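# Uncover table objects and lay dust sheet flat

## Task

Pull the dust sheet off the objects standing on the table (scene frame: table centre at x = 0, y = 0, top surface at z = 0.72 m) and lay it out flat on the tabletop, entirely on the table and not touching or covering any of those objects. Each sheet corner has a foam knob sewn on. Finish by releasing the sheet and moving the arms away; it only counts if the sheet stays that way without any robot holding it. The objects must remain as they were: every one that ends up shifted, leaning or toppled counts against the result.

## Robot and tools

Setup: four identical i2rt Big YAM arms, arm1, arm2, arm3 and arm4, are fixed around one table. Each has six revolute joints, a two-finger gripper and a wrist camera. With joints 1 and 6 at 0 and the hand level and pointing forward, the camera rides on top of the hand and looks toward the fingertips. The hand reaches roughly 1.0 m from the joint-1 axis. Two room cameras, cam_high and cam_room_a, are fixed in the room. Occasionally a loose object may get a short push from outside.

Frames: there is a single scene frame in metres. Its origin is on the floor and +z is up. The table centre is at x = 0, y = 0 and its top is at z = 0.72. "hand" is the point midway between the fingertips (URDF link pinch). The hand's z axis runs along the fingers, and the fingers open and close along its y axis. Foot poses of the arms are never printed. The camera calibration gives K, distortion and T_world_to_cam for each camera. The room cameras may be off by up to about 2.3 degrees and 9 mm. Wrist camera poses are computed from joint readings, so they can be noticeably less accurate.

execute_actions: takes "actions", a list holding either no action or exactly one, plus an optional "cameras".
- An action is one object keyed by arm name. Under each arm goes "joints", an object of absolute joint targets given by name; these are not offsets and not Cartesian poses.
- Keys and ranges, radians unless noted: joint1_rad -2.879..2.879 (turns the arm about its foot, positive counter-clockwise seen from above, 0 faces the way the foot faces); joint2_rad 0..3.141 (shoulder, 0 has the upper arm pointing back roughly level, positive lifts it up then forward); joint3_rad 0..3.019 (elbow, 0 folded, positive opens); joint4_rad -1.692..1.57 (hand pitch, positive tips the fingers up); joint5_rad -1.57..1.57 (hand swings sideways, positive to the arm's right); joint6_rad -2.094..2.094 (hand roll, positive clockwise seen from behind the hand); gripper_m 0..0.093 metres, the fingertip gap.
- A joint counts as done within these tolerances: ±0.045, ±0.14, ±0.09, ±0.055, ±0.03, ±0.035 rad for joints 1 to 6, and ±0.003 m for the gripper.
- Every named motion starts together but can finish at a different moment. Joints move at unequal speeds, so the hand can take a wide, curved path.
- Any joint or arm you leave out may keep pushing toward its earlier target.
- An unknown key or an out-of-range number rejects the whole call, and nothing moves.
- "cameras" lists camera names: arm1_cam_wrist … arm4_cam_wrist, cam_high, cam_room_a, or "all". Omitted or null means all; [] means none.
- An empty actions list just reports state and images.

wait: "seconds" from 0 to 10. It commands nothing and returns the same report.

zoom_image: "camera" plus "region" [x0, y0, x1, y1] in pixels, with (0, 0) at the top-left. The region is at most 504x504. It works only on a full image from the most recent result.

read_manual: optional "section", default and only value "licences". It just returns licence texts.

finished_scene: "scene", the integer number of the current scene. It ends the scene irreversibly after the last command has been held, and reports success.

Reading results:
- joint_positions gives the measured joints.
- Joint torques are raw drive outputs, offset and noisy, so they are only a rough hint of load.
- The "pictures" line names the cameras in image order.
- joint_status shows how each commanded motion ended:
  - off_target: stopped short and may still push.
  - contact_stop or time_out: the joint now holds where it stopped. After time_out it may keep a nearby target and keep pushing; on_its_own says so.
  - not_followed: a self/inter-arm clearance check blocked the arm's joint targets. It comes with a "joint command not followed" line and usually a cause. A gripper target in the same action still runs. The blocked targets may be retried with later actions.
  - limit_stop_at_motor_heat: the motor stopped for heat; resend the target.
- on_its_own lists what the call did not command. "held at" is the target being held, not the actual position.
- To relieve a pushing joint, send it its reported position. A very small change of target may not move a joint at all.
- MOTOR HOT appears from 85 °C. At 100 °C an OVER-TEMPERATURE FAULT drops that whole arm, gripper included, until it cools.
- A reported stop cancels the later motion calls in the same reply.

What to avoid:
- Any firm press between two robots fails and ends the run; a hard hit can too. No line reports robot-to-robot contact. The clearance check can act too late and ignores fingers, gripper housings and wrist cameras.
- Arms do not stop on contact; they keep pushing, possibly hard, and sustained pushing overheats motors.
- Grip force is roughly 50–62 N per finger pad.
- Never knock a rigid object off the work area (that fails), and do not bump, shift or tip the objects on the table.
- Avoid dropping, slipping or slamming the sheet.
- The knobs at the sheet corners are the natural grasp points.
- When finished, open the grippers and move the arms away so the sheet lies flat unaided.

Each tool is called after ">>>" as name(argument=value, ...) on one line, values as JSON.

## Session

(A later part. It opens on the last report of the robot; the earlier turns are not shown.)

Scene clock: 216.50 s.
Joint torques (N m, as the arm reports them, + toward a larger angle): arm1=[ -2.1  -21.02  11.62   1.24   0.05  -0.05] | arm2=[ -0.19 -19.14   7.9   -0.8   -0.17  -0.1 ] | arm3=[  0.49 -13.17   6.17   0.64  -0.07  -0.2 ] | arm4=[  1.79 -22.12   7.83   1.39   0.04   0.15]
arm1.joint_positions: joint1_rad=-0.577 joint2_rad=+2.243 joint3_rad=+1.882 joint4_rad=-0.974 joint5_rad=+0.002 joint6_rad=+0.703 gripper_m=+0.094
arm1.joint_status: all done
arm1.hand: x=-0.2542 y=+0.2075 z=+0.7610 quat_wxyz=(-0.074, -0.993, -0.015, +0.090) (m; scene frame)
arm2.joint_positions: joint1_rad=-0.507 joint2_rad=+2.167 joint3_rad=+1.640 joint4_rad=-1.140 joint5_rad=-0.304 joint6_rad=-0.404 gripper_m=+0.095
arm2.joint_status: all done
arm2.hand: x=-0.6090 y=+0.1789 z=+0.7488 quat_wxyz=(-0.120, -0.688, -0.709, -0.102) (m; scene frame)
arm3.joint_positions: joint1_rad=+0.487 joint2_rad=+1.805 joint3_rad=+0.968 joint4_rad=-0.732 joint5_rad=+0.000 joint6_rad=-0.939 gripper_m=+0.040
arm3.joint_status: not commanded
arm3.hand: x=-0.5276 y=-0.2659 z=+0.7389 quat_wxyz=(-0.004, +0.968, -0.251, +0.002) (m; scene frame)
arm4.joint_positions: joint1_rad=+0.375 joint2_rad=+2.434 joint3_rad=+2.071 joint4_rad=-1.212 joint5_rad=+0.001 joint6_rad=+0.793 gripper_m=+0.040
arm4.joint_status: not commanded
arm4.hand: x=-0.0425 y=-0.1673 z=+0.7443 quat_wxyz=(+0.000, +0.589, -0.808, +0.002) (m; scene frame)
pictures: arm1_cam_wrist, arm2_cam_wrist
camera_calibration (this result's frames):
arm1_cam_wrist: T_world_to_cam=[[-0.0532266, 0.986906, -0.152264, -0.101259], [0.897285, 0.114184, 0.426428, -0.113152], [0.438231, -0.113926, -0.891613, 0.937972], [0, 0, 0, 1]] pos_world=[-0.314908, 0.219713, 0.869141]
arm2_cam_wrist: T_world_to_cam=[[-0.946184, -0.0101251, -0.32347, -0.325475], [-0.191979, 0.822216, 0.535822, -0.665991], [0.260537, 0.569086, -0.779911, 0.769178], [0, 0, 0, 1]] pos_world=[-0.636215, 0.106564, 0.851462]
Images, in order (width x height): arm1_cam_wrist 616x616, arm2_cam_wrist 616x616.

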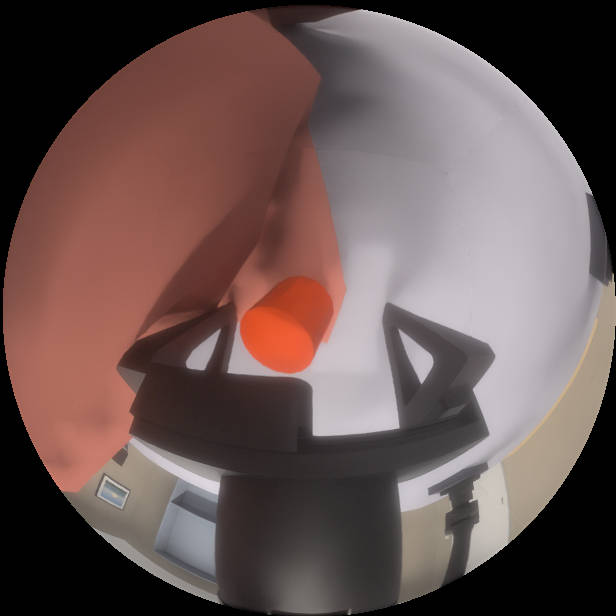

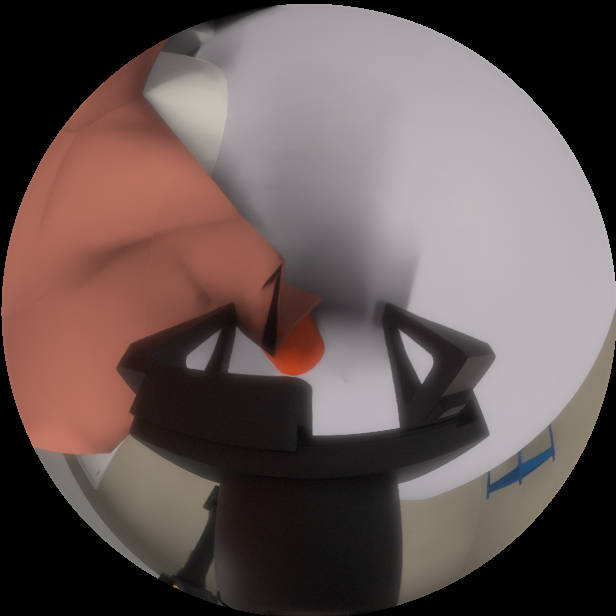

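>>> execute_actions(actions=[{"arm1":{"joints":{"gripper_m":0}},"arm2":{"joints":{"gripper_m":0}}}], cameras=["arm1_cam_wrist","arm2_cam_wrist","cam_room_a"])

Scene clock: 221.30 s.
Joint torques (N m, as the arm reports them, + toward a larger angle): arm1=[ -2.04 -21.51  11.73   0.83  -0.01  -0.03] | arm2=[  0.32 -19.86   7.85  -0.75  -0.16  -0.03] | arm3=[  0.5  -12.69   6.18   0.67  -0.06  -0.19] | arm4=[  1.64 -22.15   7.87   1.34   0.05   0.16]
arm1.joint_positions: joint1_rad=-0.577 joint2_rad=+2.246 joint3_rad=+1.882 joint4_rad=-0.963 joint5_rad=+0.002 joint6_rad=+0.703 gripper_m=+0.038
arm1.joint_status: gripper_m off_target (ended at +0.038, target +0.000)
arm1.hand: x=-0.2558 y=+0.2060 z=+0.7597 quat_wxyz=(-0.077, -0.993, -0.015, +0.093) (m; scene frame)
arm2.joint_positions: joint1_rad=-0.507 joint2_rad=+2.175 joint3_rad=+1.640 joint4_rad=-1.143 joint5_rad=-0.302 joint6_rad=-0.404 gripper_m=+0.001
arm2.joint_status: all done
arm2.hand: x=-0.6087 y=+0.1806 z=+0.7444 quat_wxyz=(-0.117, -0.688, -0.708, -0.106) (m; scene frame)
arm3.joint_positions: joint1_rad=+0.487 joint2_rad=+1.805 joint3_rad=+0.968 joint4_rad=-0.732 joint5_rad=+0.000 joint6_rad=-0.939 gripper_m=+0.040
arm3.joint_status: not commanded
arm3.hand: x=-0.5276 y=-0.2659 z=+0.7389 quat_wxyz=(-0.004, +0.968, -0.251, +0.002) (m; scene frame)
arm4.joint_positions: joint1_rad=+0.375 joint2_rad=+2.434 joint3_rad=+2.071 joint4_rad=-1.212 joint5_rad=+0.001 joint6_rad=+0.793 gripper_m=+0.040
arm4.joint_status: not commanded
arm4.hand: x=-0.0425 y=-0.1673 z=+0.7443 quat_wxyz=(+0.000, +0.589, -0.808, +0.002) (m; scene frame)
pictures: arm1_cam_wrist, arm2_cam_wrist, cam_room_a
camera_calibration (this result's frames):
arm1_cam_wrist: T_world_to_cam=[[-0.0541915, 0.986074, -0.157228, -0.0963801], [0.899803, 0.116491, 0.420458, -0.106249], [0.432919, -0.118688, -0.893585, 0.938522], [0, 0, 0, 1]] pos_world=[-0.315923, 0.218807, 0.868169]
arm2_cam_wrist: T_world_to_cam=[[-0.94551, -0.00706744, -0.325515, -0.325154], [-0.193209, 0.816891, 0.543469, -0.670446], [0.26207, 0.576748, -0.773745, 0.759624], [0, 0, 0, 1]] pos_world=[-0.636047, 0.107271, 0.846279]
Images, in order (width x height): arm1_cam_wrist 616x616, arm2_cam_wrist 616x616, cam_room_a 504x504.

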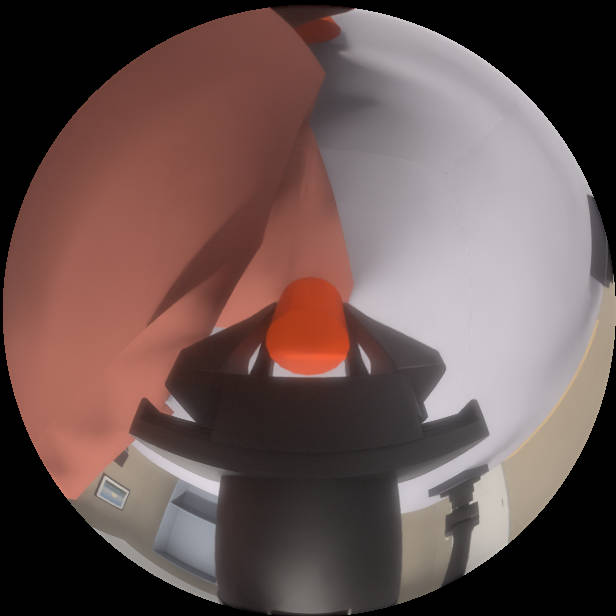

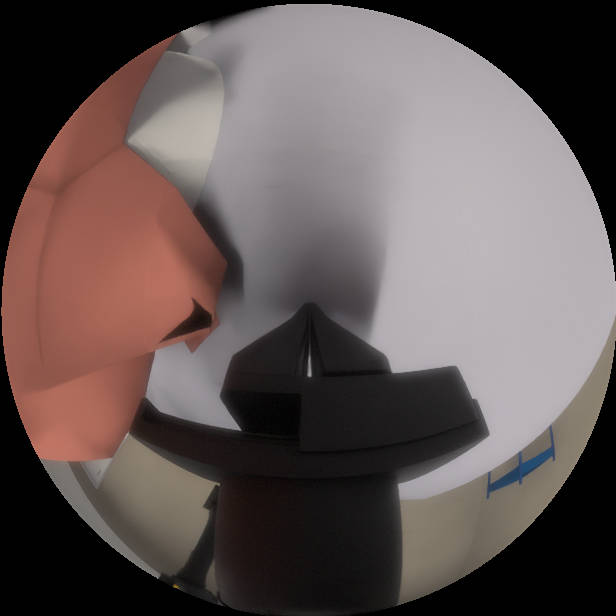

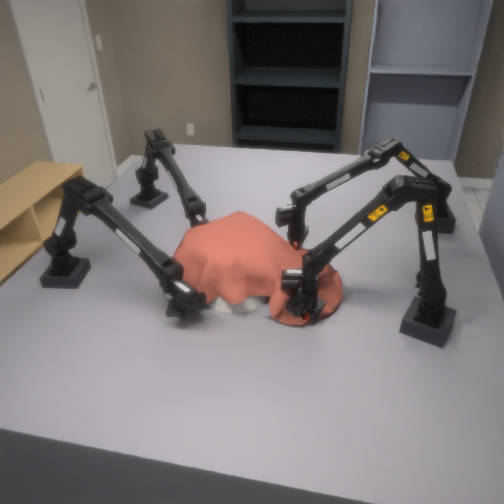

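>>> execute_actions(actions=[{"arm2":{"joints":{"joint1_rad":-0.365,"joint2_rad":1.775,"joint3_rad":1.455,"joint4_rad":-1.225,"joint5_rad":0,"joint6_rad":2.0,"gripper_m":0.093}}}], cameras=["arm2_cam_wrist"])

Scene clock: 232.30 s.
Joint torques (N m, as the arm reports them, + toward a larger angle): arm1=[ -1.25 -22.16  11.5    0.59  -0.02  -0.09] | arm2=[ -0.08 -16.26   9.31  -0.45   0.16   0.28] | arm3=[  0.6  -12.72   6.17   0.66  -0.07  -0.2 ] | arm4=[  1.77 -22.27   7.87   1.4    0.04   0.16]
arm1.joint_positions: joint1_rad=-0.577 joint2_rad=+2.246 joint3_rad=+1.882 joint4_rad=-0.963 joint5_rad=+0.002 joint6_rad=+0.703 gripper_m=+0.038
arm1.joint_status: not commanded
arm1.hand: x=-0.2558 y=+0.2060 z=+0.7597 quat_wxyz=(-0.077, -0.993, -0.015, +0.093) (m; scene frame)
arm2.joint_positions: joint1_rad=-0.360 joint2_rad=+1.781 joint3_rad=+1.434 joint4_rad=-1.222 joint5_rad=-0.001 joint6_rad=+1.984 gripper_m=+0.093
arm2.joint_status: all done
arm2.hand: x=-0.5572 y=+0.2416 z=+0.8826 quat_wxyz=(-0.001, -0.951, +0.308, +0.000) (m; scene frame)
arm3.joint_positions: joint1_rad=+0.487 joint2_rad=+1.805 joint3_rad=+0.968 joint4_rad=-0.732 joint5_rad=+0.000 joint6_rad=-0.939 gripper_m=+0.040
arm3.joint_status: not commanded
arm3.hand: x=-0.5276 y=-0.2659 z=+0.7389 quat_wxyz=(-0.004, +0.968, -0.251, +0.002) (m; scene frame)
arm4.joint_positions: joint1_rad=+0.375 joint2_rad=+2.434 joint3_rad=+2.071 joint4_rad=-1.212 joint5_rad=+0.001 joint6_rad=+0.793 gripper_m=+0.040
arm4.joint_status: not commanded
arm4.hand: x=-0.0425 y=-0.1673 z=+0.7443 quat_wxyz=(+0.000, +0.589, -0.808, +0.002) (m; scene frame)
pictures: arm2_cam_wrist
camera_calibration (this result's frames):
arm2_cam_wrist: T_world_to_cam=[[0.604038, 0.796796, -0.0159656, 0.164906], [0.65164, -0.482266, 0.585478, -0.0378866], [0.458807, -0.364055, -0.810531, 1.18729], [0, 0, 0, 1]] pos_world=[-0.619659, 0.282572, 0.987151]
Images, in order (width x height): arm2_cam_wrist 616x616.

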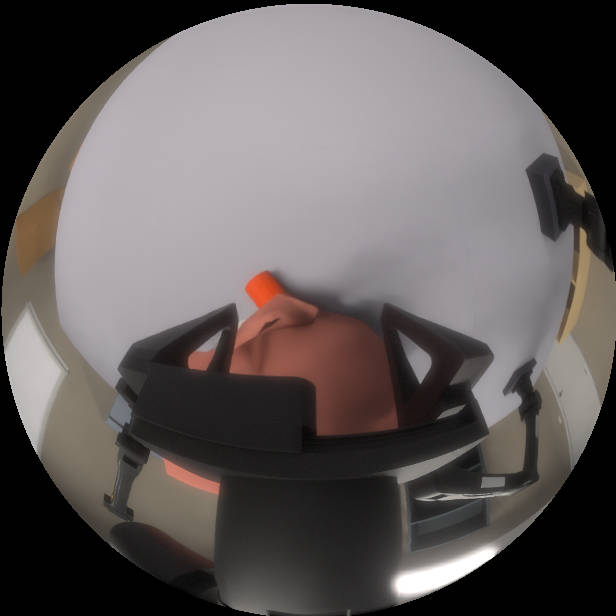

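>>> execute_actions(actions=[{"arm2":{"joints":{"joint1_rad":-0.415,"joint2_rad":2.065,"joint3_rad":1.675,"joint4_rad":-1.13,"joint5_rad":-0.3,"joint6_rad":1.4}}}], cameras=["arm2_cam_wrist"])

Scene clock: 244.60 s.
Joint torques (N m, as the arm reports them, + toward a larger angle): arm1=[ -0.63 -22.11  11.55   0.9    0.    -0.07] | arm2=[  0.53 -21.65  10.61  -0.32  -0.24  -0.05] | arm3=[  0.5  -12.84   6.17   0.7   -0.07  -0.19] | arm4=[  1.75 -22.08   7.87   1.38   0.04   0.14]
arm1.joint_positions: joint1_rad=-0.577 joint2_rad=+2.246 joint3_rad=+1.882 joint4_rad=-0.963 joint5_rad=+0.002 joint6_rad=+0.703 gripper_m=+0.038
arm1.joint_status: not commanded
arm1.hand: x=-0.2558 y=+0.2060 z=+0.7597 quat_wxyz=(-0.077, -0.993, -0.015, +0.093) (m; scene frame)
arm2.joint_positions: joint1_rad=-0.420 joint2_rad=+2.085 joint3_rad=+1.635 joint4_rad=-1.133 joint5_rad=-0.298 joint6_rad=+1.416 gripper_m=+0.093
arm2.joint_status: all done
arm2.hand: x=-0.5616 y=+0.1574 z=+0.7944 quat_wxyz=(-0.026, -0.987, +0.059, -0.145) (m; scene frame)
arm3.joint_positions: joint1_rad=+0.487 joint2_rad=+1.805 joint3_rad=+0.968 joint4_rad=-0.732 joint5_rad=+0.000 joint6_rad=-0.939 gripper_m=+0.040
arm3.joint_status: not commanded
arm3.hand: x=-0.5276 y=-0.2659 z=+0.7389 quat_wxyz=(-0.004, +0.968, -0.251, +0.002) (m; scene frame)
arm4.joint_positions: joint1_rad=+0.375 joint2_rad=+2.434 joint3_rad=+2.071 joint4_rad=-1.212 joint5_rad=+0.001 joint6_rad=+0.793 gripper_m=+0.040
arm4.joint_status: not commanded
arm4.hand: x=-0.0425 y=-0.1673 z=+0.7443 quat_wxyz=(+0.000, +0.589, -0.808, +0.002) (m; scene frame)
pictures: arm2_cam_wrist
camera_calibration (this result's frames):
arm2_cam_wrist: T_world_to_cam=[[0.150427, 0.987795, -0.0404173, -0.0321072], [0.603464, -0.0593629, 0.795177, -0.284229], [0.783073, -0.144007, -0.605028, 1.07132], [0, 0, 0, 1]] pos_world=[-0.662571, 0.16912, 0.872895]
Images, in order (width x height): arm2_cam_wrist 616x616.

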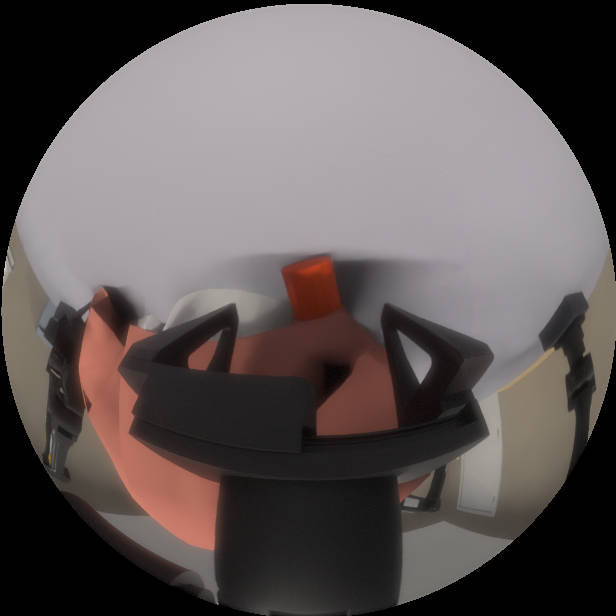

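>>> execute_actions(actions=[{"arm2":{"joints":{"joint1_rad":-0.38,"joint2_rad":2.145,"joint3_rad":1.605,"joint4_rad":-1.0,"joint6_rad":1.3,"gripper_m":0.07}}}], cameras=["arm2_cam_wrist"])

Scene clock: 258.60 s.
Joint torques (N m, as the arm reports them, + toward a larger angle): arm1=[ -1.54 -20.52  11.41   0.76   0.03   0.01] | arm2=[  1.08 -20.27   7.86   0.25  -0.26  -0.06] | arm3=[  0.66 -12.77   6.15   0.66  -0.06  -0.2 ] | arm4=[  1.43 -22.27   7.83   1.39   0.04   0.16]
arm1.joint_positions: joint1_rad=-0.577 joint2_rad=+2.246 joint3_rad=+1.882 joint4_rad=-0.963 joint5_rad=+0.002 joint6_rad=+0.703 gripper_m=+0.038
arm1.joint_status: not commanded
arm1.hand: x=-0.2558 y=+0.2060 z=+0.7597 quat_wxyz=(-0.077, -0.993, -0.015, +0.093) (m; scene frame)
arm2.joint_positions: joint1_rad=-0.389 joint2_rad=+2.150 joint3_rad=+1.596 joint4_rad=-1.012 joint5_rad=-0.298 joint6_rad=+1.318 gripper_m=+0.070
arm2.joint_status: all done
arm2.hand: x=-0.5440 y=+0.1505 z=+0.7428 quat_wxyz=(-0.038, -0.989, -0.006, -0.142) (m; scene frame)
arm3.joint_positions: joint1_rad=+0.487 joint2_rad=+1.805 joint3_rad=+0.968 joint4_rad=-0.732 joint5_rad=+0.000 joint6_rad=-0.939 gripper_m=+0.040
arm3.joint_status: not commanded
arm3.hand: x=-0.5276 y=-0.2659 z=+0.7389 quat_wxyz=(-0.004, +0.968, -0.251, +0.002) (m; scene frame)
arm4.joint_positions: joint1_rad=+0.375 joint2_rad=+2.434 joint3_rad=+2.071 joint4_rad=-1.212 joint5_rad=+0.001 joint6_rad=+0.793 gripper_m=+0.040
arm4.joint_status: not commanded
arm4.hand: x=-0.0425 y=-0.1673 z=+0.7443 quat_wxyz=(+0.000, +0.589, -0.808, +0.002) (m; scene frame)
pictures: arm2_cam_wrist
camera_calibration (this result's frames):
arm2_cam_wrist: T_world_to_cam=[[0.0258495, 0.996075, -0.0846569, -0.0662041], [0.612834, 0.0511159, 0.788556, -0.260803], [0.789788, -0.0722645, -0.609108, 1.02121], [0, 0, 0, 1]] pos_world=[-0.645002, 0.153073, 0.822082]
Images, in order (width x height): arm2_cam_wrist 616x616.

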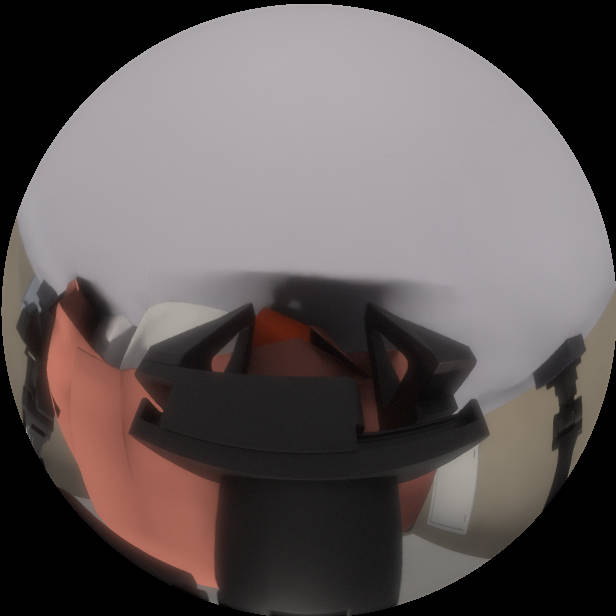

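>>> execute_actions(actions=[{"arm2":{"joints":{"gripper_m":0}}}], cameras=[])

>>> execute_actions(actions=[{"arm2":{"joints":{"joint1_rad":-0.5,"joint2_rad":2.07,"joint5_rad":0}}}], cameras=["arm2_cam_wrist","cam_room_a"])

Scene clock: 264.50 s.
Joint torques (N m, as the arm reports them, + toward a larger angle): arm1=[ -1.92 -22.01  11.57   0.73   0.05  -0.08] | arm2=[  1.1  -20.24   7.89   0.19  -0.23  -0.01] | arm3=[  0.61 -12.8    6.17   0.66  -0.07  -0.19] | arm4=[  1.61 -22.22   7.88   1.38   0.04   0.15]
arm1.joint_positions: joint1_rad=-0.577 joint2_rad=+2.246 joint3_rad=+1.882 joint4_rad=-0.963 joint5_rad=+0.002 joint6_rad=+0.703 gripper_m=+0.038
arm1.joint_status: not commanded
arm1.hand: x=-0.2558 y=+0.2060 z=+0.7597 quat_wxyz=(-0.077, -0.993, -0.015, +0.093) (m; scene frame)
arm2.joint_positions: joint1_rad=-0.388 joint2_rad=+2.150 joint3_rad=+1.596 joint4_rad=-1.011 joint5_rad=-0.298 joint6_rad=+1.316 gripper_m=+0.001
arm2.joint_status: all done
arm2.hand: x=-0.5436 y=+0.1502 z=+0.7428 quat_wxyz=(-0.039, -0.989, -0.007, -0.142) (m; scene frame)
arm3.joint_positions: joint1_rad=+0.487 joint2_rad=+1.805 joint3_rad=+0.968 joint4_rad=-0.732 joint5_rad=+0.000 joint6_rad=-0.939 gripper_m=+0.040
arm3.joint_status: not commanded
arm3.hand: x=-0.5276 y=-0.2659 z=+0.7389 quat_wxyz=(-0.004, +0.968, -0.251, +0.002) (m; scene frame)
arm4.joint_positions: joint1_rad=+0.375 joint2_rad=+2.434 joint3_rad=+2.071 joint4_rad=-1.212 joint5_rad=+0.001 joint6_rad=+0.793 gripper_m=+0.040
arm4.joint_status: not commanded
arm4.hand: x=-0.0425 y=-0.1673 z=+0.7443 quat_wxyz=(+0.000, +0.589, -0.808, +0.002) (m; scene frame)
pictures: none
No camera images: the call's "cameras" was empty. Leave "cameras" out to get every camera's image.

Scene clock: 265.77 s.
Joint torques (N m, as the arm reports them, + toward a larger angle): arm1=[ -0.5  -22.37  11.47   0.64   0.05  -0.04] | arm2=[ -0.06 -20.11   8.45   0.25   0.14  -0.02] | arm3=[  0.58 -12.85   6.14   0.67  -0.07  -0.2 ] | arm4=[  1.85 -22.07   7.83   1.37   0.04   0.14]
arm1.joint_positions: joint1_rad=-0.577 joint2_rad=+2.246 joint3_rad=+1.882 joint4_rad=-0.963 joint5_rad=+0.002 joint6_rad=+0.703 gripper_m=+0.038
arm1.joint_status: not commanded
arm1.hand: x=-0.2558 y=+0.2060 z=+0.7597 quat_wxyz=(-0.077, -0.993, -0.015, +0.093) (m; scene frame)
arm2.joint_positions: joint1_rad=-0.500 joint2_rad=+2.074 joint3_rad=+1.594 joint4_rad=-1.010 joint5_rad=-0.001 joint6_rad=+1.316 gripper_m=+0.001
arm2.joint_status: all done
arm2.hand: x=-0.6618 y=+0.1724 z=+0.7804 quat_wxyz=(-0.039, -0.998, +0.049, +0.013) (m; scene frame)
arm3.joint_positions: joint1_rad=+0.487 joint2_rad=+1.805 joint3_rad=+0.968 joint4_rad=-0.732 joint5_rad=+0.000 joint6_rad=-0.939 gripper_m=+0.040
arm3.joint_status: not commanded
arm3.hand: x=-0.5276 y=-0.2659 z=+0.7389 quat_wxyz=(-0.004, +0.968, -0.251, +0.002) (m; scene frame)
arm4.joint_positions: joint1_rad=+0.375 joint2_rad=+2.434 joint3_rad=+2.071 joint4_rad=-1.212 joint5_rad=+0.001 joint6_rad=+0.793 gripper_m=+0.040
arm4.joint_status: not commanded
arm4.hand: x=-0.0425 y=-0.1673 z=+0.7443 quat_wxyz=(+0.000, +0.589, -0.808, +0.002) (m; scene frame)
pictures: arm2_cam_wrist, cam_room_a
camera_calibration (this result's frames):
arm2_cam_wrist: T_world_to_cam=[[0.119458, 0.988395, -0.0938337, -0.0113656], [0.822661, -0.0456271, 0.566699, 0.109245], [0.555841, -0.14489, -0.818564, 1.15997], [0, 0, 0, 1]] pos_world=[-0.733273, 0.184286, 0.886534]
Images, in order (width x height): arm2_cam_wrist 616x616, cam_room_a 504x504.

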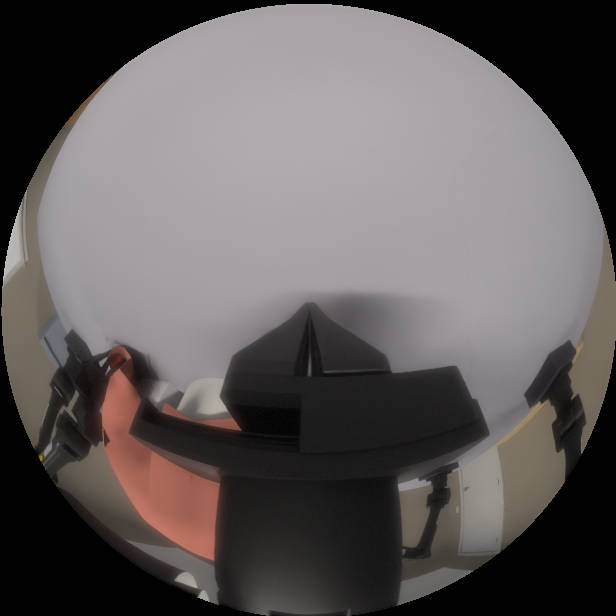

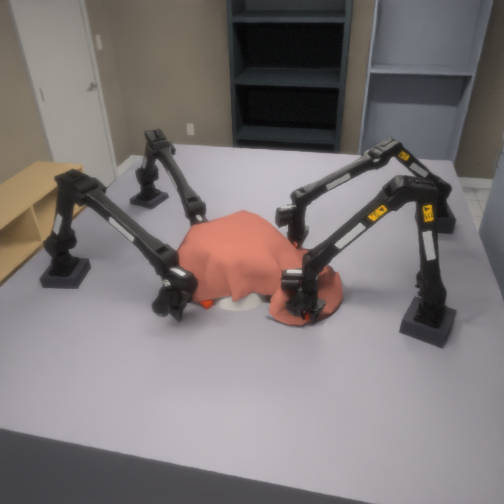

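>>> execute_actions(actions=[{"arm1":{"joints":{"joint1_rad":-0.786,"joint2_rad":1.861,"joint3_rad":1.785,"joint4_rad":-1.318,"joint6_rad":0.5}},"arm2":{"joints":{"joint1_rad":-0.638,"joint2_rad":1.76,"joint3_rad":1.62,"joint4_rad":-1.407,"joint6_rad":-0.6,"gripper_m":0.093}},"arm3":{"joints":{"joint1_rad":0.836,"joint2_rad":1.76,"joint3_rad":1.575,"joint4_rad":-1.37,"joint6_rad":-0.6}},"arm4":{"joints":{"joint1_rad":0.422,"joint2_rad":2.145,"joint3_rad":2.12,"joint4_rad":-1.54}}}], cameras=["arm2_cam_wrist","cam_high","cam_room_a"])

Scene clock: 289.20 s.
Joint torques (N m, as the arm reports them, + toward a larger angle): arm1=[ -2.76 -19.05  10.29  -0.08   0.01  -0.14] | arm2=[  0.56 -17.77   9.9   -0.55  -0.13  -0.04] | arm3=[  0.91 -14.63  13.85  -0.06  -0.23   0.08] | arm4=[  0.55 -18.07  10.03   0.02   0.31   0.1 ]
arm1.joint_positions: joint1_rad=-0.783 joint2_rad=+1.849 joint3_rad=+1.776 joint4_rad=-1.309 joint5_rad=+0.001 joint6_rad=+0.508 gripper_m=+0.038
arm1.joint_status: all done
arm1.hand: x=-0.2487 y=+0.3809 z=+0.9579 quat_wxyz=(-0.043, -0.996, -0.010, +0.083) (m; scene frame)
arm2.joint_positions: joint1_rad=-0.638 joint2_rad=+1.772 joint3_rad=+1.598 joint4_rad=-1.398 joint5_rad=+0.002 joint6_rad=-0.584 gripper_m=+0.093
arm2.joint_status: all done
arm2.hand: x=-0.7010 y=+0.2808 z=+0.9482 quat_wxyz=(+0.002, -0.674, -0.739, +0.000) (m; scene frame)
arm3.joint_positions: joint1_rad=+0.832 joint2_rad=+1.756 joint3_rad=+1.530 joint4_rad=-1.364 joint5_rad=+0.005 joint6_rad=-0.616 gripper_m=+0.040
arm3.joint_status: all done
arm3.hand: x=-0.7128 y=-0.2261 z=+0.9430 quat_wxyz=(+0.002, +0.971, -0.240, +0.011) (m; scene frame)
arm4.joint_positions: joint1_rad=+0.438 joint2_rad=+2.121 joint3_rad=+2.100 joint4_rad=-1.519 joint5_rad=-0.007 joint6_rad=+0.798 gripper_m=+0.040
arm4.joint_status: all done
arm4.hand: x=-0.0610 y=-0.2265 z=+0.9651 quat_wxyz=(+0.002, +0.612, -0.791, -0.016) (m; scene frame)
pictures: arm2_cam_wrist, cam_high, cam_room_a
camera_calibration (this result's frames):
arm2_cam_wrist: T_world_to_cam=[[-0.997528, -0.0693239, -0.0114532, -0.662145], [-0.0628512, 0.80749, 0.586524, -0.827753], [-0.0314118, 0.585794, -0.809851, 0.709692], [0, 0, 0, 1]] pos_world=[-0.690241, 0.206767, 1.05266]
Images, in order (width x height): arm2_cam_wrist 616x616, cam_high 504x504, cam_room_a 504x504.

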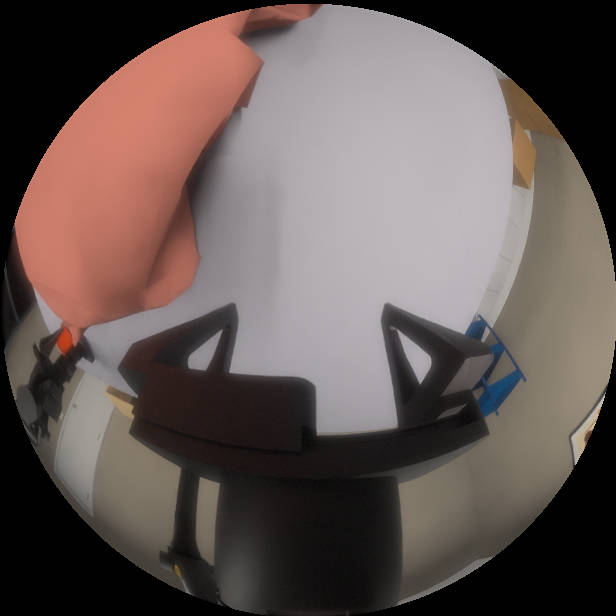

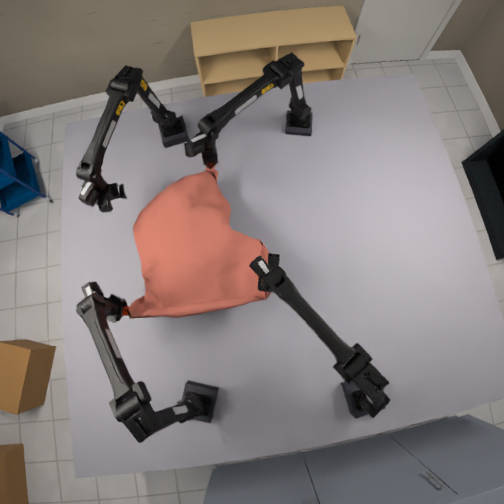

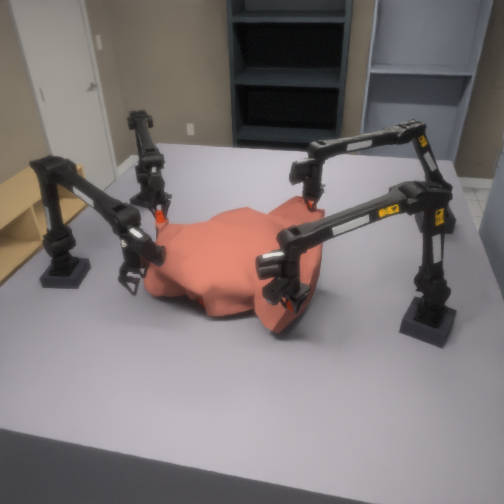

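>>> execute_actions(actions=[{"arm1":{"joints":{"joint1_rad":-0.878,"joint2_rad":1.612,"joint3_rad":2.04,"joint4_rad":-1.1,"joint6_rad":0.4}},"arm2":{"joints":{"joint1_rad":-0.75}},"arm3":{"joints":{"joint1_rad":0.85,"joint2_rad":1.489,"joint3_rad":1.95,"joint4_rad":-1.433}},"arm4":{"joints":{"joint1_rad":0.509,"joint2_rad":1.64,"joint3_rad":1.915,"joint4_rad":-0.965}}}], cameras=["arm2_cam_wrist","cam_high","cam_room_a"])

Scene clock: 308.93 s.
Joint torques (N m, as the arm reports them, + toward a larger angle): arm1=[  0.15 -16.33  10.33   1.58   0.07  -0.18] | arm2=[  0.64 -17.37   9.94  -0.55  -0.09  -0.01] | arm3=[  1.56 -12.55  10.66   1.08  -0.11   0.08] | arm4=[  1.14 -14.91   9.98   2.77   0.12   0.07]
arm1.joint_positions: joint1_rad=-0.884 joint2_rad=+1.616 joint3_rad=+2.035 joint4_rad=-1.108 joint5_rad=+0.000 joint6_rad=+0.408 gripper_m=+0.038
arm1.joint_status: all done
arm1.hand: x=-0.3015 y=+0.4236 z=+1.2568 quat_wxyz=(-0.170, -0.904, -0.009, +0.391) (m; scene frame)
arm2.joint_positions: joint1_rad=-0.754 joint2_rad=+1.772 joint3_rad=+1.598 joint4_rad=-1.398 joint5_rad=+0.000 joint6_rad=-0.585 gripper_m=+0.093
arm2.joint_status: all done
arm2.hand: x=-0.7541 y=+0.3134 z=+0.9483 quat_wxyz=(+0.001, -0.715, -0.699, +0.000) (m; scene frame)
arm3.joint_positions: joint1_rad=+0.841 joint2_rad=+1.501 joint3_rad=+1.946 joint4_rad=-1.427 joint5_rad=+0.002 joint6_rad=-0.612 gripper_m=+0.040
arm3.joint_status: all done
arm3.hand: x=-0.7281 y=-0.2136 z=+1.2574 quat_wxyz=(-0.222, +0.930, -0.227, -0.188) (m; scene frame)
arm4.joint_positions: joint1_rad=+0.515 joint2_rad=+1.644 joint3_rad=+1.905 joint4_rad=-0.985 joint5_rad=-0.002 joint6_rad=+0.798 gripper_m=+0.040
arm4.joint_status: all done
arm4.hand: x=-0.1047 y=-0.2515 z=+1.2401 quat_wxyz=(-0.030, +0.585, -0.699, -0.410) (m; scene frame)
pictures: arm2_cam_wrist, cam_high, cam_room_a
camera_calibration (this result's frames):
arm2_cam_wrist: T_world_to_cam=[[-0.998891, 0.0454105, -0.0124657, -0.748944], [0.0295074, 0.809891, 0.585838, -0.787944], [0.0366991, 0.584821, -0.810332, 0.741113], [0, 0, 0, 1]] pos_world=[-0.752061, 0.238741, 1.05282]
Images, in order (width x height): arm2_cam_wrist 616x616, cam_high 504x504, cam_room_a 504x504.

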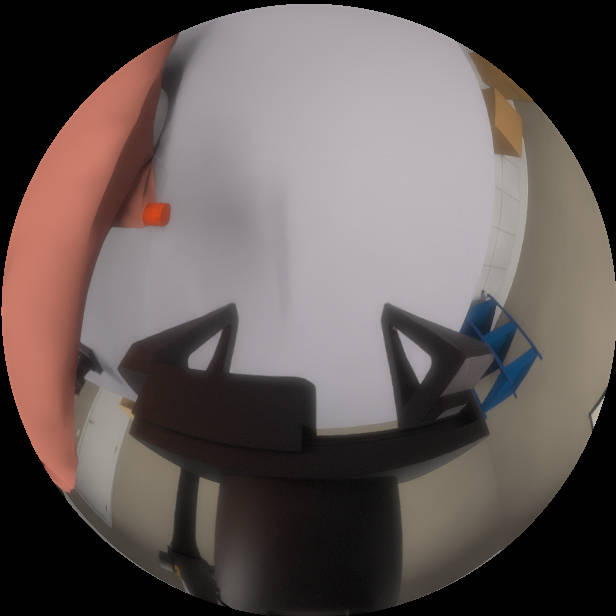

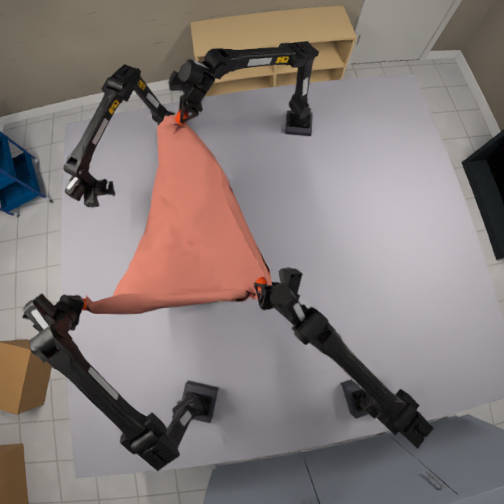

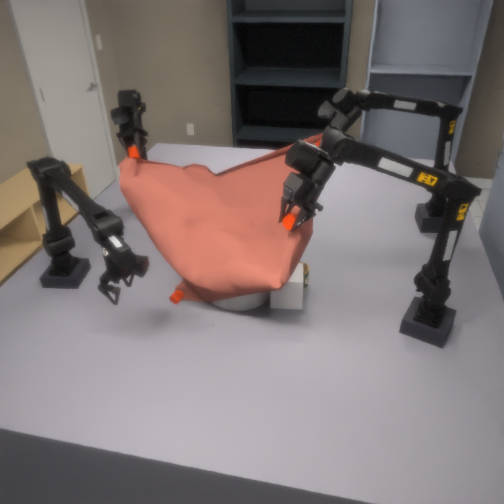

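>>> execute_actions(actions=[{"arm2":{"joints":{"joint1_rad":-0.525,"joint2_rad":1.85,"joint3_rad":1.23,"joint4_rad":-0.922,"joint5_rad":-0.6,"joint6_rad":1.57}}}], cameras=["arm2_cam_wrist","cam_room_a"])

Scene clock: 324.53 s.
Joint torques (N m, as the arm reports them, + toward a larger angle): arm1=[ -1.23 -16.82  10.21   1.55   0.02  -0.18] | arm2=[  0.69 -16.95   8.04   0.01  -0.44   0.26] | arm3=[  1.48 -12.38  10.69   1.1   -0.1    0.08] | arm4=[  1.12 -14.69  10.1    2.71   0.12   0.06]
arm1.joint_positions: joint1_rad=-0.884 joint2_rad=+1.616 joint3_rad=+2.035 joint4_rad=-1.108 joint5_rad=+0.000 joint6_rad=+0.408 gripper_m=+0.038
arm1.joint_status: not commanded
arm1.hand: x=-0.3015 y=+0.4236 z=+1.2568 quat_wxyz=(-0.170, -0.904, -0.009, +0.391) (m; scene frame)
arm2.joint_positions: joint1_rad=-0.527 joint2_rad=+1.866 joint3_rad=+1.212 joint4_rad=-0.933 joint5_rad=-0.598 joint6_rad=+1.554 gripper_m=+0.093
arm2.joint_status: all done
arm2.hand: x=-0.5409 y=+0.2595 z=+0.7964 quat_wxyz=(-0.051, -0.940, +0.175, -0.289) (m; scene frame)
arm3.joint_positions: joint1_rad=+0.841 joint2_rad=+1.501 joint3_rad=+1.946 joint4_rad=-1.427 joint5_rad=+0.002 joint6_rad=-0.612 gripper_m=+0.040
arm3.joint_status: not commanded
arm3.hand: x=-0.7281 y=-0.2136 z=+1.2574 quat_wxyz=(-0.222, +0.930, -0.227, -0.188) (m; scene frame)
arm4.joint_positions: joint1_rad=+0.515 joint2_rad=+1.644 joint3_rad=+1.905 joint4_rad=-0.985 joint5_rad=-0.002 joint6_rad=+0.798 gripper_m=+0.040
arm4.joint_status: not commanded
arm4.hand: x=-0.1047 y=-0.2515 z=+1.2401 quat_wxyz=(-0.030, +0.585, -0.699, -0.410) (m; scene frame)
pictures: arm2_cam_wrist, cam_room_a
camera_calibration (this result's frames):
arm2_cam_wrist: T_world_to_cam=[[0.38307, 0.923692, 0.00707273, -0.0314089], [0.314044, -0.137432, 0.939409, -0.543369], [0.868696, -0.357638, -0.342726, 0.96391], [0, 0, 0, 1]] pos_world=[-0.654671, 0.299067, 0.841024]
Images, in order (width x height): arm2_cam_wrist 616x616, cam_room_a 504x504.

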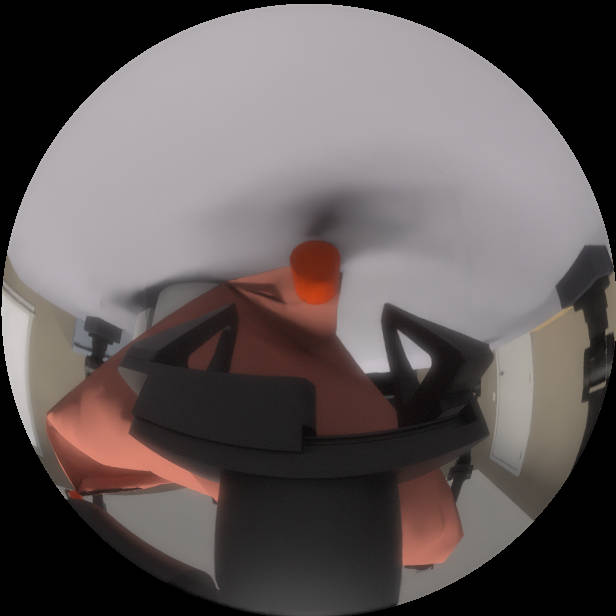

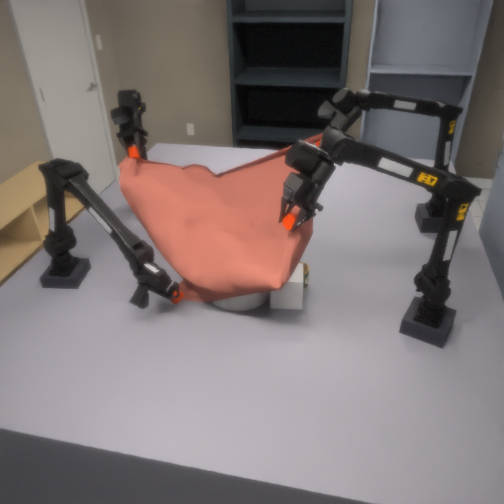

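>>> execute_actions(actions=[{"arm2":{"joints":{"joint1_rad":-0.43,"joint2_rad":1.957,"joint3_rad":1.215,"joint4_rad":-0.795}}}], cameras=["arm2_cam_wrist"])

Scene clock: 337.03 s.
Joint torques (N m, as the arm reports them, + toward a larger angle): arm1=[ -0.53 -17.23  10.34   1.58   0.06  -0.2 ] | arm2=[  0.7  -18.21   6.79   0.14  -0.42   0.24] | arm3=[  1.4  -12.45  10.71   1.11  -0.1    0.09] | arm4=[  1.24 -15.    10.15   2.76   0.12   0.07]
arm1.joint_positions: joint1_rad=-0.884 joint2_rad=+1.616 joint3_rad=+2.035 joint4_rad=-1.108 joint5_rad=+0.000 joint6_rad=+0.408 gripper_m=+0.038
arm1.joint_status: not commanded
arm1.hand: x=-0.3015 y=+0.4236 z=+1.2568 quat_wxyz=(-0.170, -0.904, -0.009, +0.391) (m; scene frame)
arm2.joint_positions: joint1_rad=-0.423 joint2_rad=+1.973 joint3_rad=+1.204 joint4_rad=-0.806 joint5_rad=-0.598 joint6_rad=+1.554 gripper_m=+0.093
arm2.joint_status: all done
arm2.hand: x=-0.4915 y=+0.2430 z=+0.7427 quat_wxyz=(-0.042, -0.948, +0.124, -0.291) (m; scene frame)
arm3.joint_positions: joint1_rad=+0.841 joint2_rad=+1.501 joint3_rad=+1.946 joint4_rad=-1.427 joint5_rad=+0.002 joint6_rad=-0.612 gripper_m=+0.040
arm3.joint_status: not commanded
arm3.hand: x=-0.7281 y=-0.2136 z=+1.2574 quat_wxyz=(-0.222, +0.930, -0.227, -0.188) (m; scene frame)
arm4.joint_positions: joint1_rad=+0.515 joint2_rad=+1.644 joint3_rad=+1.905 joint4_rad=-0.985 joint5_rad=-0.002 joint6_rad=+0.798 gripper_m=+0.040
arm4.joint_status: not commanded
arm4.hand: x=-0.1047 y=-0.2515 z=+1.2401 quat_wxyz=(-0.030, +0.585, -0.699, -0.410) (m; scene frame)
pictures: arm2_cam_wrist
camera_calibration (this result's frames):
arm2_cam_wrist: T_world_to_cam=[[0.285931, 0.958236, -0.00527721, -0.0816535], [0.329109, -0.0930285, 0.939698, -0.514277], [0.899962, -0.270425, -0.341963, 0.890346], [0, 0, 0, 1]] pos_world=[-0.608677, 0.271173, 0.7873]
Images, in order (width x height): arm2_cam_wrist 616x616.

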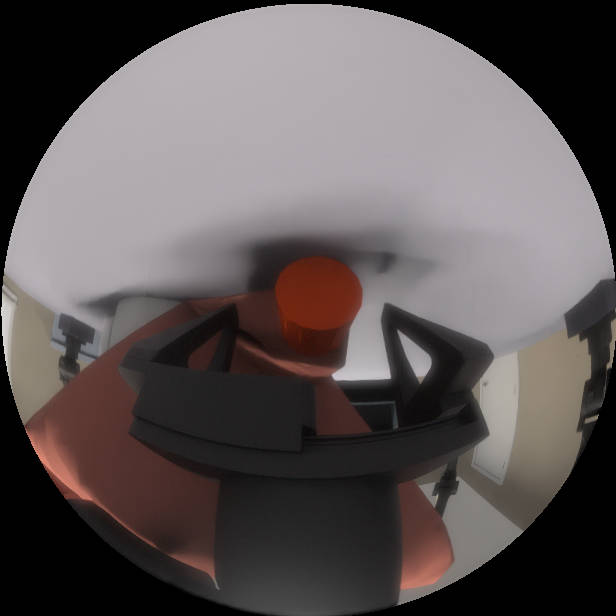

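Slightly lower, then close.

>>> execute_actions(actions=[{"arm2":{"joints":{"joint2_rad":2.0,"joint5_rad":-0.55}}}], cameras=[])

>>> execute_actions(actions=[{"arm2":{"joints":{"gripper_m":0}}}], cameras=["arm2_cam_wrist"])

Scene clock: 346.53 s.
Joint torques (N m, as the arm reports them, + toward a larger angle): arm1=[ -1.58 -16.7   10.47   1.37   0.02  -0.11] | arm2=[ -0.22 -15.95   6.7    0.12  -0.13   0.22] | arm3=[  1.45 -12.69  10.71   1.11  -0.1    0.08] | arm4=[  1.31 -14.85  10.08   2.72   0.13   0.06]
arm1.joint_positions: joint1_rad=-0.884 joint2_rad=+1.616 joint3_rad=+2.035 joint4_rad=-1.108 joint5_rad=+0.000 joint6_rad=+0.408 gripper_m=+0.038
arm1.joint_status: not commanded
arm1.hand: x=-0.3015 y=+0.4236 z=+1.2568 quat_wxyz=(-0.170, -0.904, -0.009, +0.391) (m; scene frame)
arm2.joint_positions: joint1_rad=-0.425 joint2_rad=+1.993 joint3_rad=+1.204 joint4_rad=-0.806 joint5_rad=-0.555 joint6_rad=+1.559 gripper_m=+0.093
arm2.joint_status: all done
arm2.hand: x=-0.4972 y=+0.2481 z=+0.7288 quat_wxyz=(-0.029, -0.953, +0.130, -0.272) (m; scene frame)
arm3.joint_positions: joint1_rad=+0.841 joint2_rad=+1.501 joint3_rad=+1.946 joint4_rad=-1.427 joint5_rad=+0.002 joint6_rad=-0.612 gripper_m=+0.040
arm3.joint_status: not commanded
arm3.hand: x=-0.7281 y=-0.2136 z=+1.2574 quat_wxyz=(-0.222, +0.930, -0.227, -0.188) (m; scene frame)
arm4.joint_positions: joint1_rad=+0.515 joint2_rad=+1.644 joint3_rad=+1.905 joint4_rad=-0.985 joint5_rad=-0.002 joint6_rad=+0.798 gripper_m=+0.040
arm4.joint_status: not commanded
arm4.hand: x=-0.1047 y=-0.2515 z=+1.2401 quat_wxyz=(-0.030, +0.585, -0.699, -0.410) (m; scene frame)
pictures: none
No camera images: the call's "cameras" was empty. Leave "cameras" out to get every camera's image.

Scene clock: 347.23 s.
Joint torques (N m, as the arm reports them, + toward a larger angle): arm1=[ -1.55 -16.38  10.16   1.56   0.07  -0.16] | arm2=[ -0.33 -15.79   6.72   0.01  -0.22   0.18] | arm3=[  1.53 -12.46  10.7    1.12  -0.1    0.08] | arm4=[  1.27 -14.75  10.11   2.77   0.13   0.07]
arm1.joint_positions: joint1_rad=-0.884 joint2_rad=+1.616 joint3_rad=+2.035 joint4_rad=-1.108 joint5_rad=+0.000 joint6_rad=+0.408 gripper_m=+0.038
arm1.joint_status: not commanded
arm1.hand: x=-0.3015 y=+0.4236 z=+1.2568 quat_wxyz=(-0.170, -0.904, -0.009, +0.391) (m; scene frame)
arm2.joint_positions: joint1_rad=-0.425 joint2_rad=+1.993 joint3_rad=+1.204 joint4_rad=-0.805 joint5_rad=-0.552 joint6_rad=+1.560 gripper_m=+0.039
arm2.joint_status: gripper_m off_target (ended at +0.039, target +0.000)
arm2.hand: x=-0.4977 y=+0.2480 z=+0.7286 quat_wxyz=(-0.029, -0.953, +0.131, -0.270) (m; scene frame)
arm3.joint_positions: joint1_rad=+0.841 joint2_rad=+1.501 joint3_rad=+1.946 joint4_rad=-1.427 joint5_rad=+0.002 joint6_rad=-0.612 gripper_m=+0.040
arm3.joint_status: not commanded
arm3.hand: x=-0.7281 y=-0.2136 z=+1.2574 quat_wxyz=(-0.222, +0.930, -0.227, -0.188) (m; scene frame)
arm4.joint_positions: joint1_rad=+0.515 joint2_rad=+1.644 joint3_rad=+1.905 joint4_rad=-0.985 joint5_rad=-0.002 joint6_rad=+0.798 gripper_m=+0.040
arm4.joint_status: not commanded
arm4.hand: x=-0.1047 y=-0.2515 z=+1.2401 quat_wxyz=(-0.030, +0.585, -0.699, -0.410) (m; scene frame)
pictures: arm2_cam_wrist
camera_calibration (this result's frames):
arm2_cam_wrist: T_world_to_cam=[[0.291022, 0.956577, 0.0163499, -0.0975871], [0.364254, -0.126588, 0.922656, -0.460342], [0.884661, -0.262558, -0.385277, 0.914391], [0, 0, 0, 1]] pos_world=[-0.612844, 0.275156, 0.778627]
Images, in order (width x height): arm2_cam_wrist 616x616.

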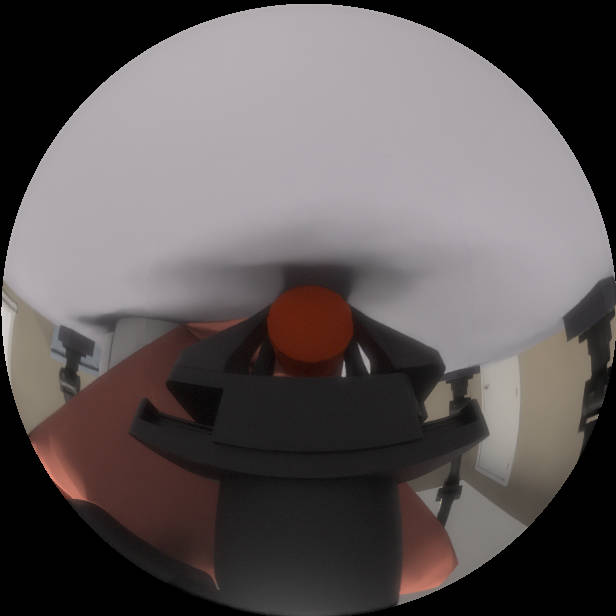

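>>> execute_actions(actions=[{"arm2":{"joints":{"joint1_rad":-0.832,"joint2_rad":1.325,"joint3_rad":1.8,"joint4_rad":-1.645,"joint5_rad":0,"joint6_rad":1.4}}}], cameras=["cam_room_a"])

Scene clock: 355.17 s.
Joint torques (N m, as the arm reports them, + toward a larger angle): arm1=[ -1.47 -16.66  10.12   1.65   0.03  -0.08] | arm2=[  0.01 -10.11   9.93   0.2    0.15  -0.04] | arm3=[  1.63 -12.52  10.75   1.09  -0.1    0.08] | arm4=[  1.29 -14.53  10.05   2.73   0.13   0.08]
arm1.joint_positions: joint1_rad=-0.884 joint2_rad=+1.616 joint3_rad=+2.035 joint4_rad=-1.108 joint5_rad=+0.001 joint6_rad=+0.407 gripper_m=+0.038
arm1.joint_status: not commanded
arm1.hand: x=-0.3015 y=+0.4238 z=+1.2568 quat_wxyz=(-0.170, -0.904, -0.009, +0.391) (m; scene frame)
arm2.joint_positions: joint1_rad=-0.824 joint2_rad=+1.335 joint3_rad=+1.776 joint4_rad=-1.638 joint5_rad=-0.003 joint6_rad=+1.413 gripper_m=+0.039
arm2.joint_status: all done
arm2.hand: x=-0.7174 y=+0.4181 z=+1.2212 quat_wxyz=(-0.171, -0.950, +0.252, +0.075) (m; scene frame)
arm3.joint_positions: joint1_rad=+0.841 joint2_rad=+1.501 joint3_rad=+1.946 joint4_rad=-1.427 joint5_rad=+0.002 joint6_rad=-0.612 gripper_m=+0.040
arm3.joint_status: not commanded
arm3.hand: x=-0.7281 y=-0.2136 z=+1.2574 quat_wxyz=(-0.222, +0.929, -0.227, -0.188) (m; scene frame)
arm4.joint_positions: joint1_rad=+0.515 joint2_rad=+1.644 joint3_rad=+1.905 joint4_rad=-0.985 joint5_rad=-0.003 joint6_rad=+0.798 gripper_m=+0.040
arm4.joint_status: not commanded
arm4.hand: x=-0.1048 y=-0.2516 z=+1.2401 quat_wxyz=(-0.029, +0.585, -0.699, -0.410) (m; scene frame)
pictures: cam_room_a
Images, in order (width x height): cam_room_a 504x504.

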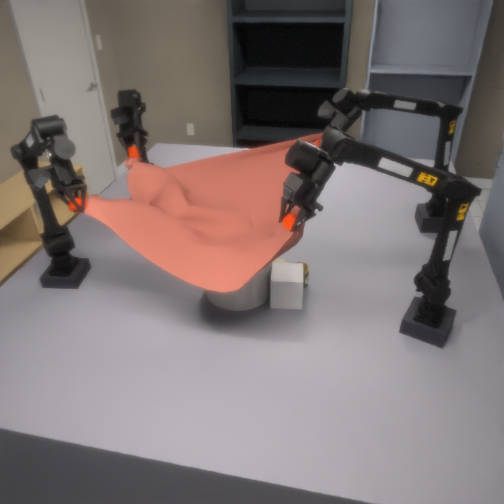

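>>> execute_actions(actions=[{"arm1":{"joints":{"joint1_rad":-0.66,"joint2_rad":1.39,"joint3_rad":1.88,"joint4_rad":-1.685,"joint6_rad":0.62}},"arm3":{"joints":{"joint1_rad":1.013,"joint2_rad":1.23,"joint3_rad":1.65,"joint4_rad":-1.62,"joint6_rad":-0.6}},"arm4":{"joints":{"joint1_rad":0.625,"joint2_rad":1.62,"joint3_rad":2.01,"joint4_rad":-1.57,"joint6_rad":1.0}}}], cameras=["cam_high","cam_room_a"])

Scene clock: 364.47 s.
Joint torques (N m, as the arm reports them, + toward a larger angle): arm1=[-2.04 -9.39  8.54  0.12  0.18  0.06] | arm2=[ -0.22 -10.02   9.87   0.03   0.35  -0.01] | arm3=[ 1.01 -7.38  9.79  0.47 -0.33  0.07] | arm4=[  1.77 -15.54  13.62   0.54   0.13   0.14]
arm1.joint_positions: joint1_rad=-0.652 joint2_rad=+1.379 joint3_rad=+1.887 joint4_rad=-1.671 joint5_rad=-0.003 joint6_rad=+0.609 gripper_m=+0.038
arm1.joint_status: all done
arm1.hand: x=-0.0677 y=+0.4160 z=+1.2270 quat_wxyz=(-0.118, -0.979, -0.025, +0.164) (m; scene frame)
arm2.joint_positions: joint1_rad=-0.824 joint2_rad=+1.335 joint3_rad=+1.776 joint4_rad=-1.638 joint5_rad=-0.006 joint6_rad=+1.413 gripper_m=+0.039
arm2.joint_status: not commanded
arm2.hand: x=-0.7170 y=+0.4178 z=+1.2212 quat_wxyz=(-0.172, -0.950, +0.252, +0.074) (m; scene frame)
arm3.joint_positions: joint1_rad=+1.011 joint2_rad=+1.229 joint3_rad=+1.655 joint4_rad=-1.608 joint5_rad=+0.007 joint6_rad=-0.612 gripper_m=+0.040
arm3.joint_status: all done
arm3.hand: x=-0.7182 y=-0.3773 z=+1.2236 quat_wxyz=(-0.139, +0.969, -0.152, -0.134) (m; scene frame)
arm4.joint_positions: joint1_rad=+0.627 joint2_rad=+1.644 joint3_rad=+1.945 joint4_rad=-1.550 joint5_rad=-0.001 joint6_rad=+0.993 gripper_m=+0.040
arm4.joint_status: all done
arm4.hand: x=-0.0889 y=-0.3806 z=+1.1843 quat_wxyz=(+0.013, +0.602, -0.782, -0.160) (m; scene frame)
pictures: cam_high, cam_room_a
Images, in order (width x height): cam_high 504x504, cam_room_a 504x504.

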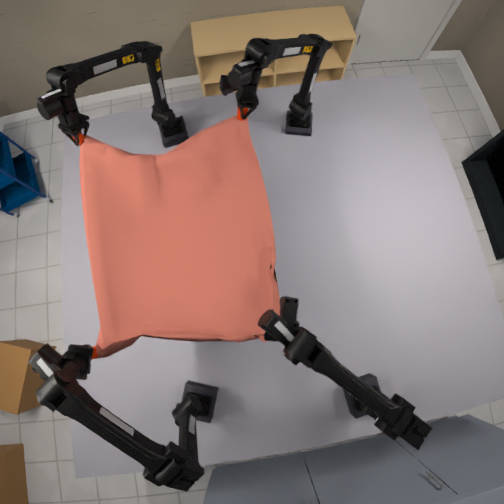

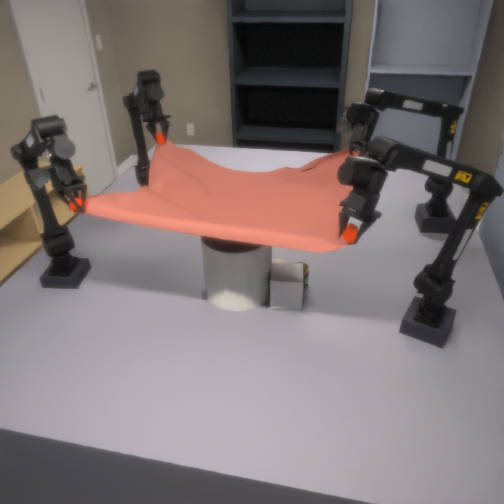

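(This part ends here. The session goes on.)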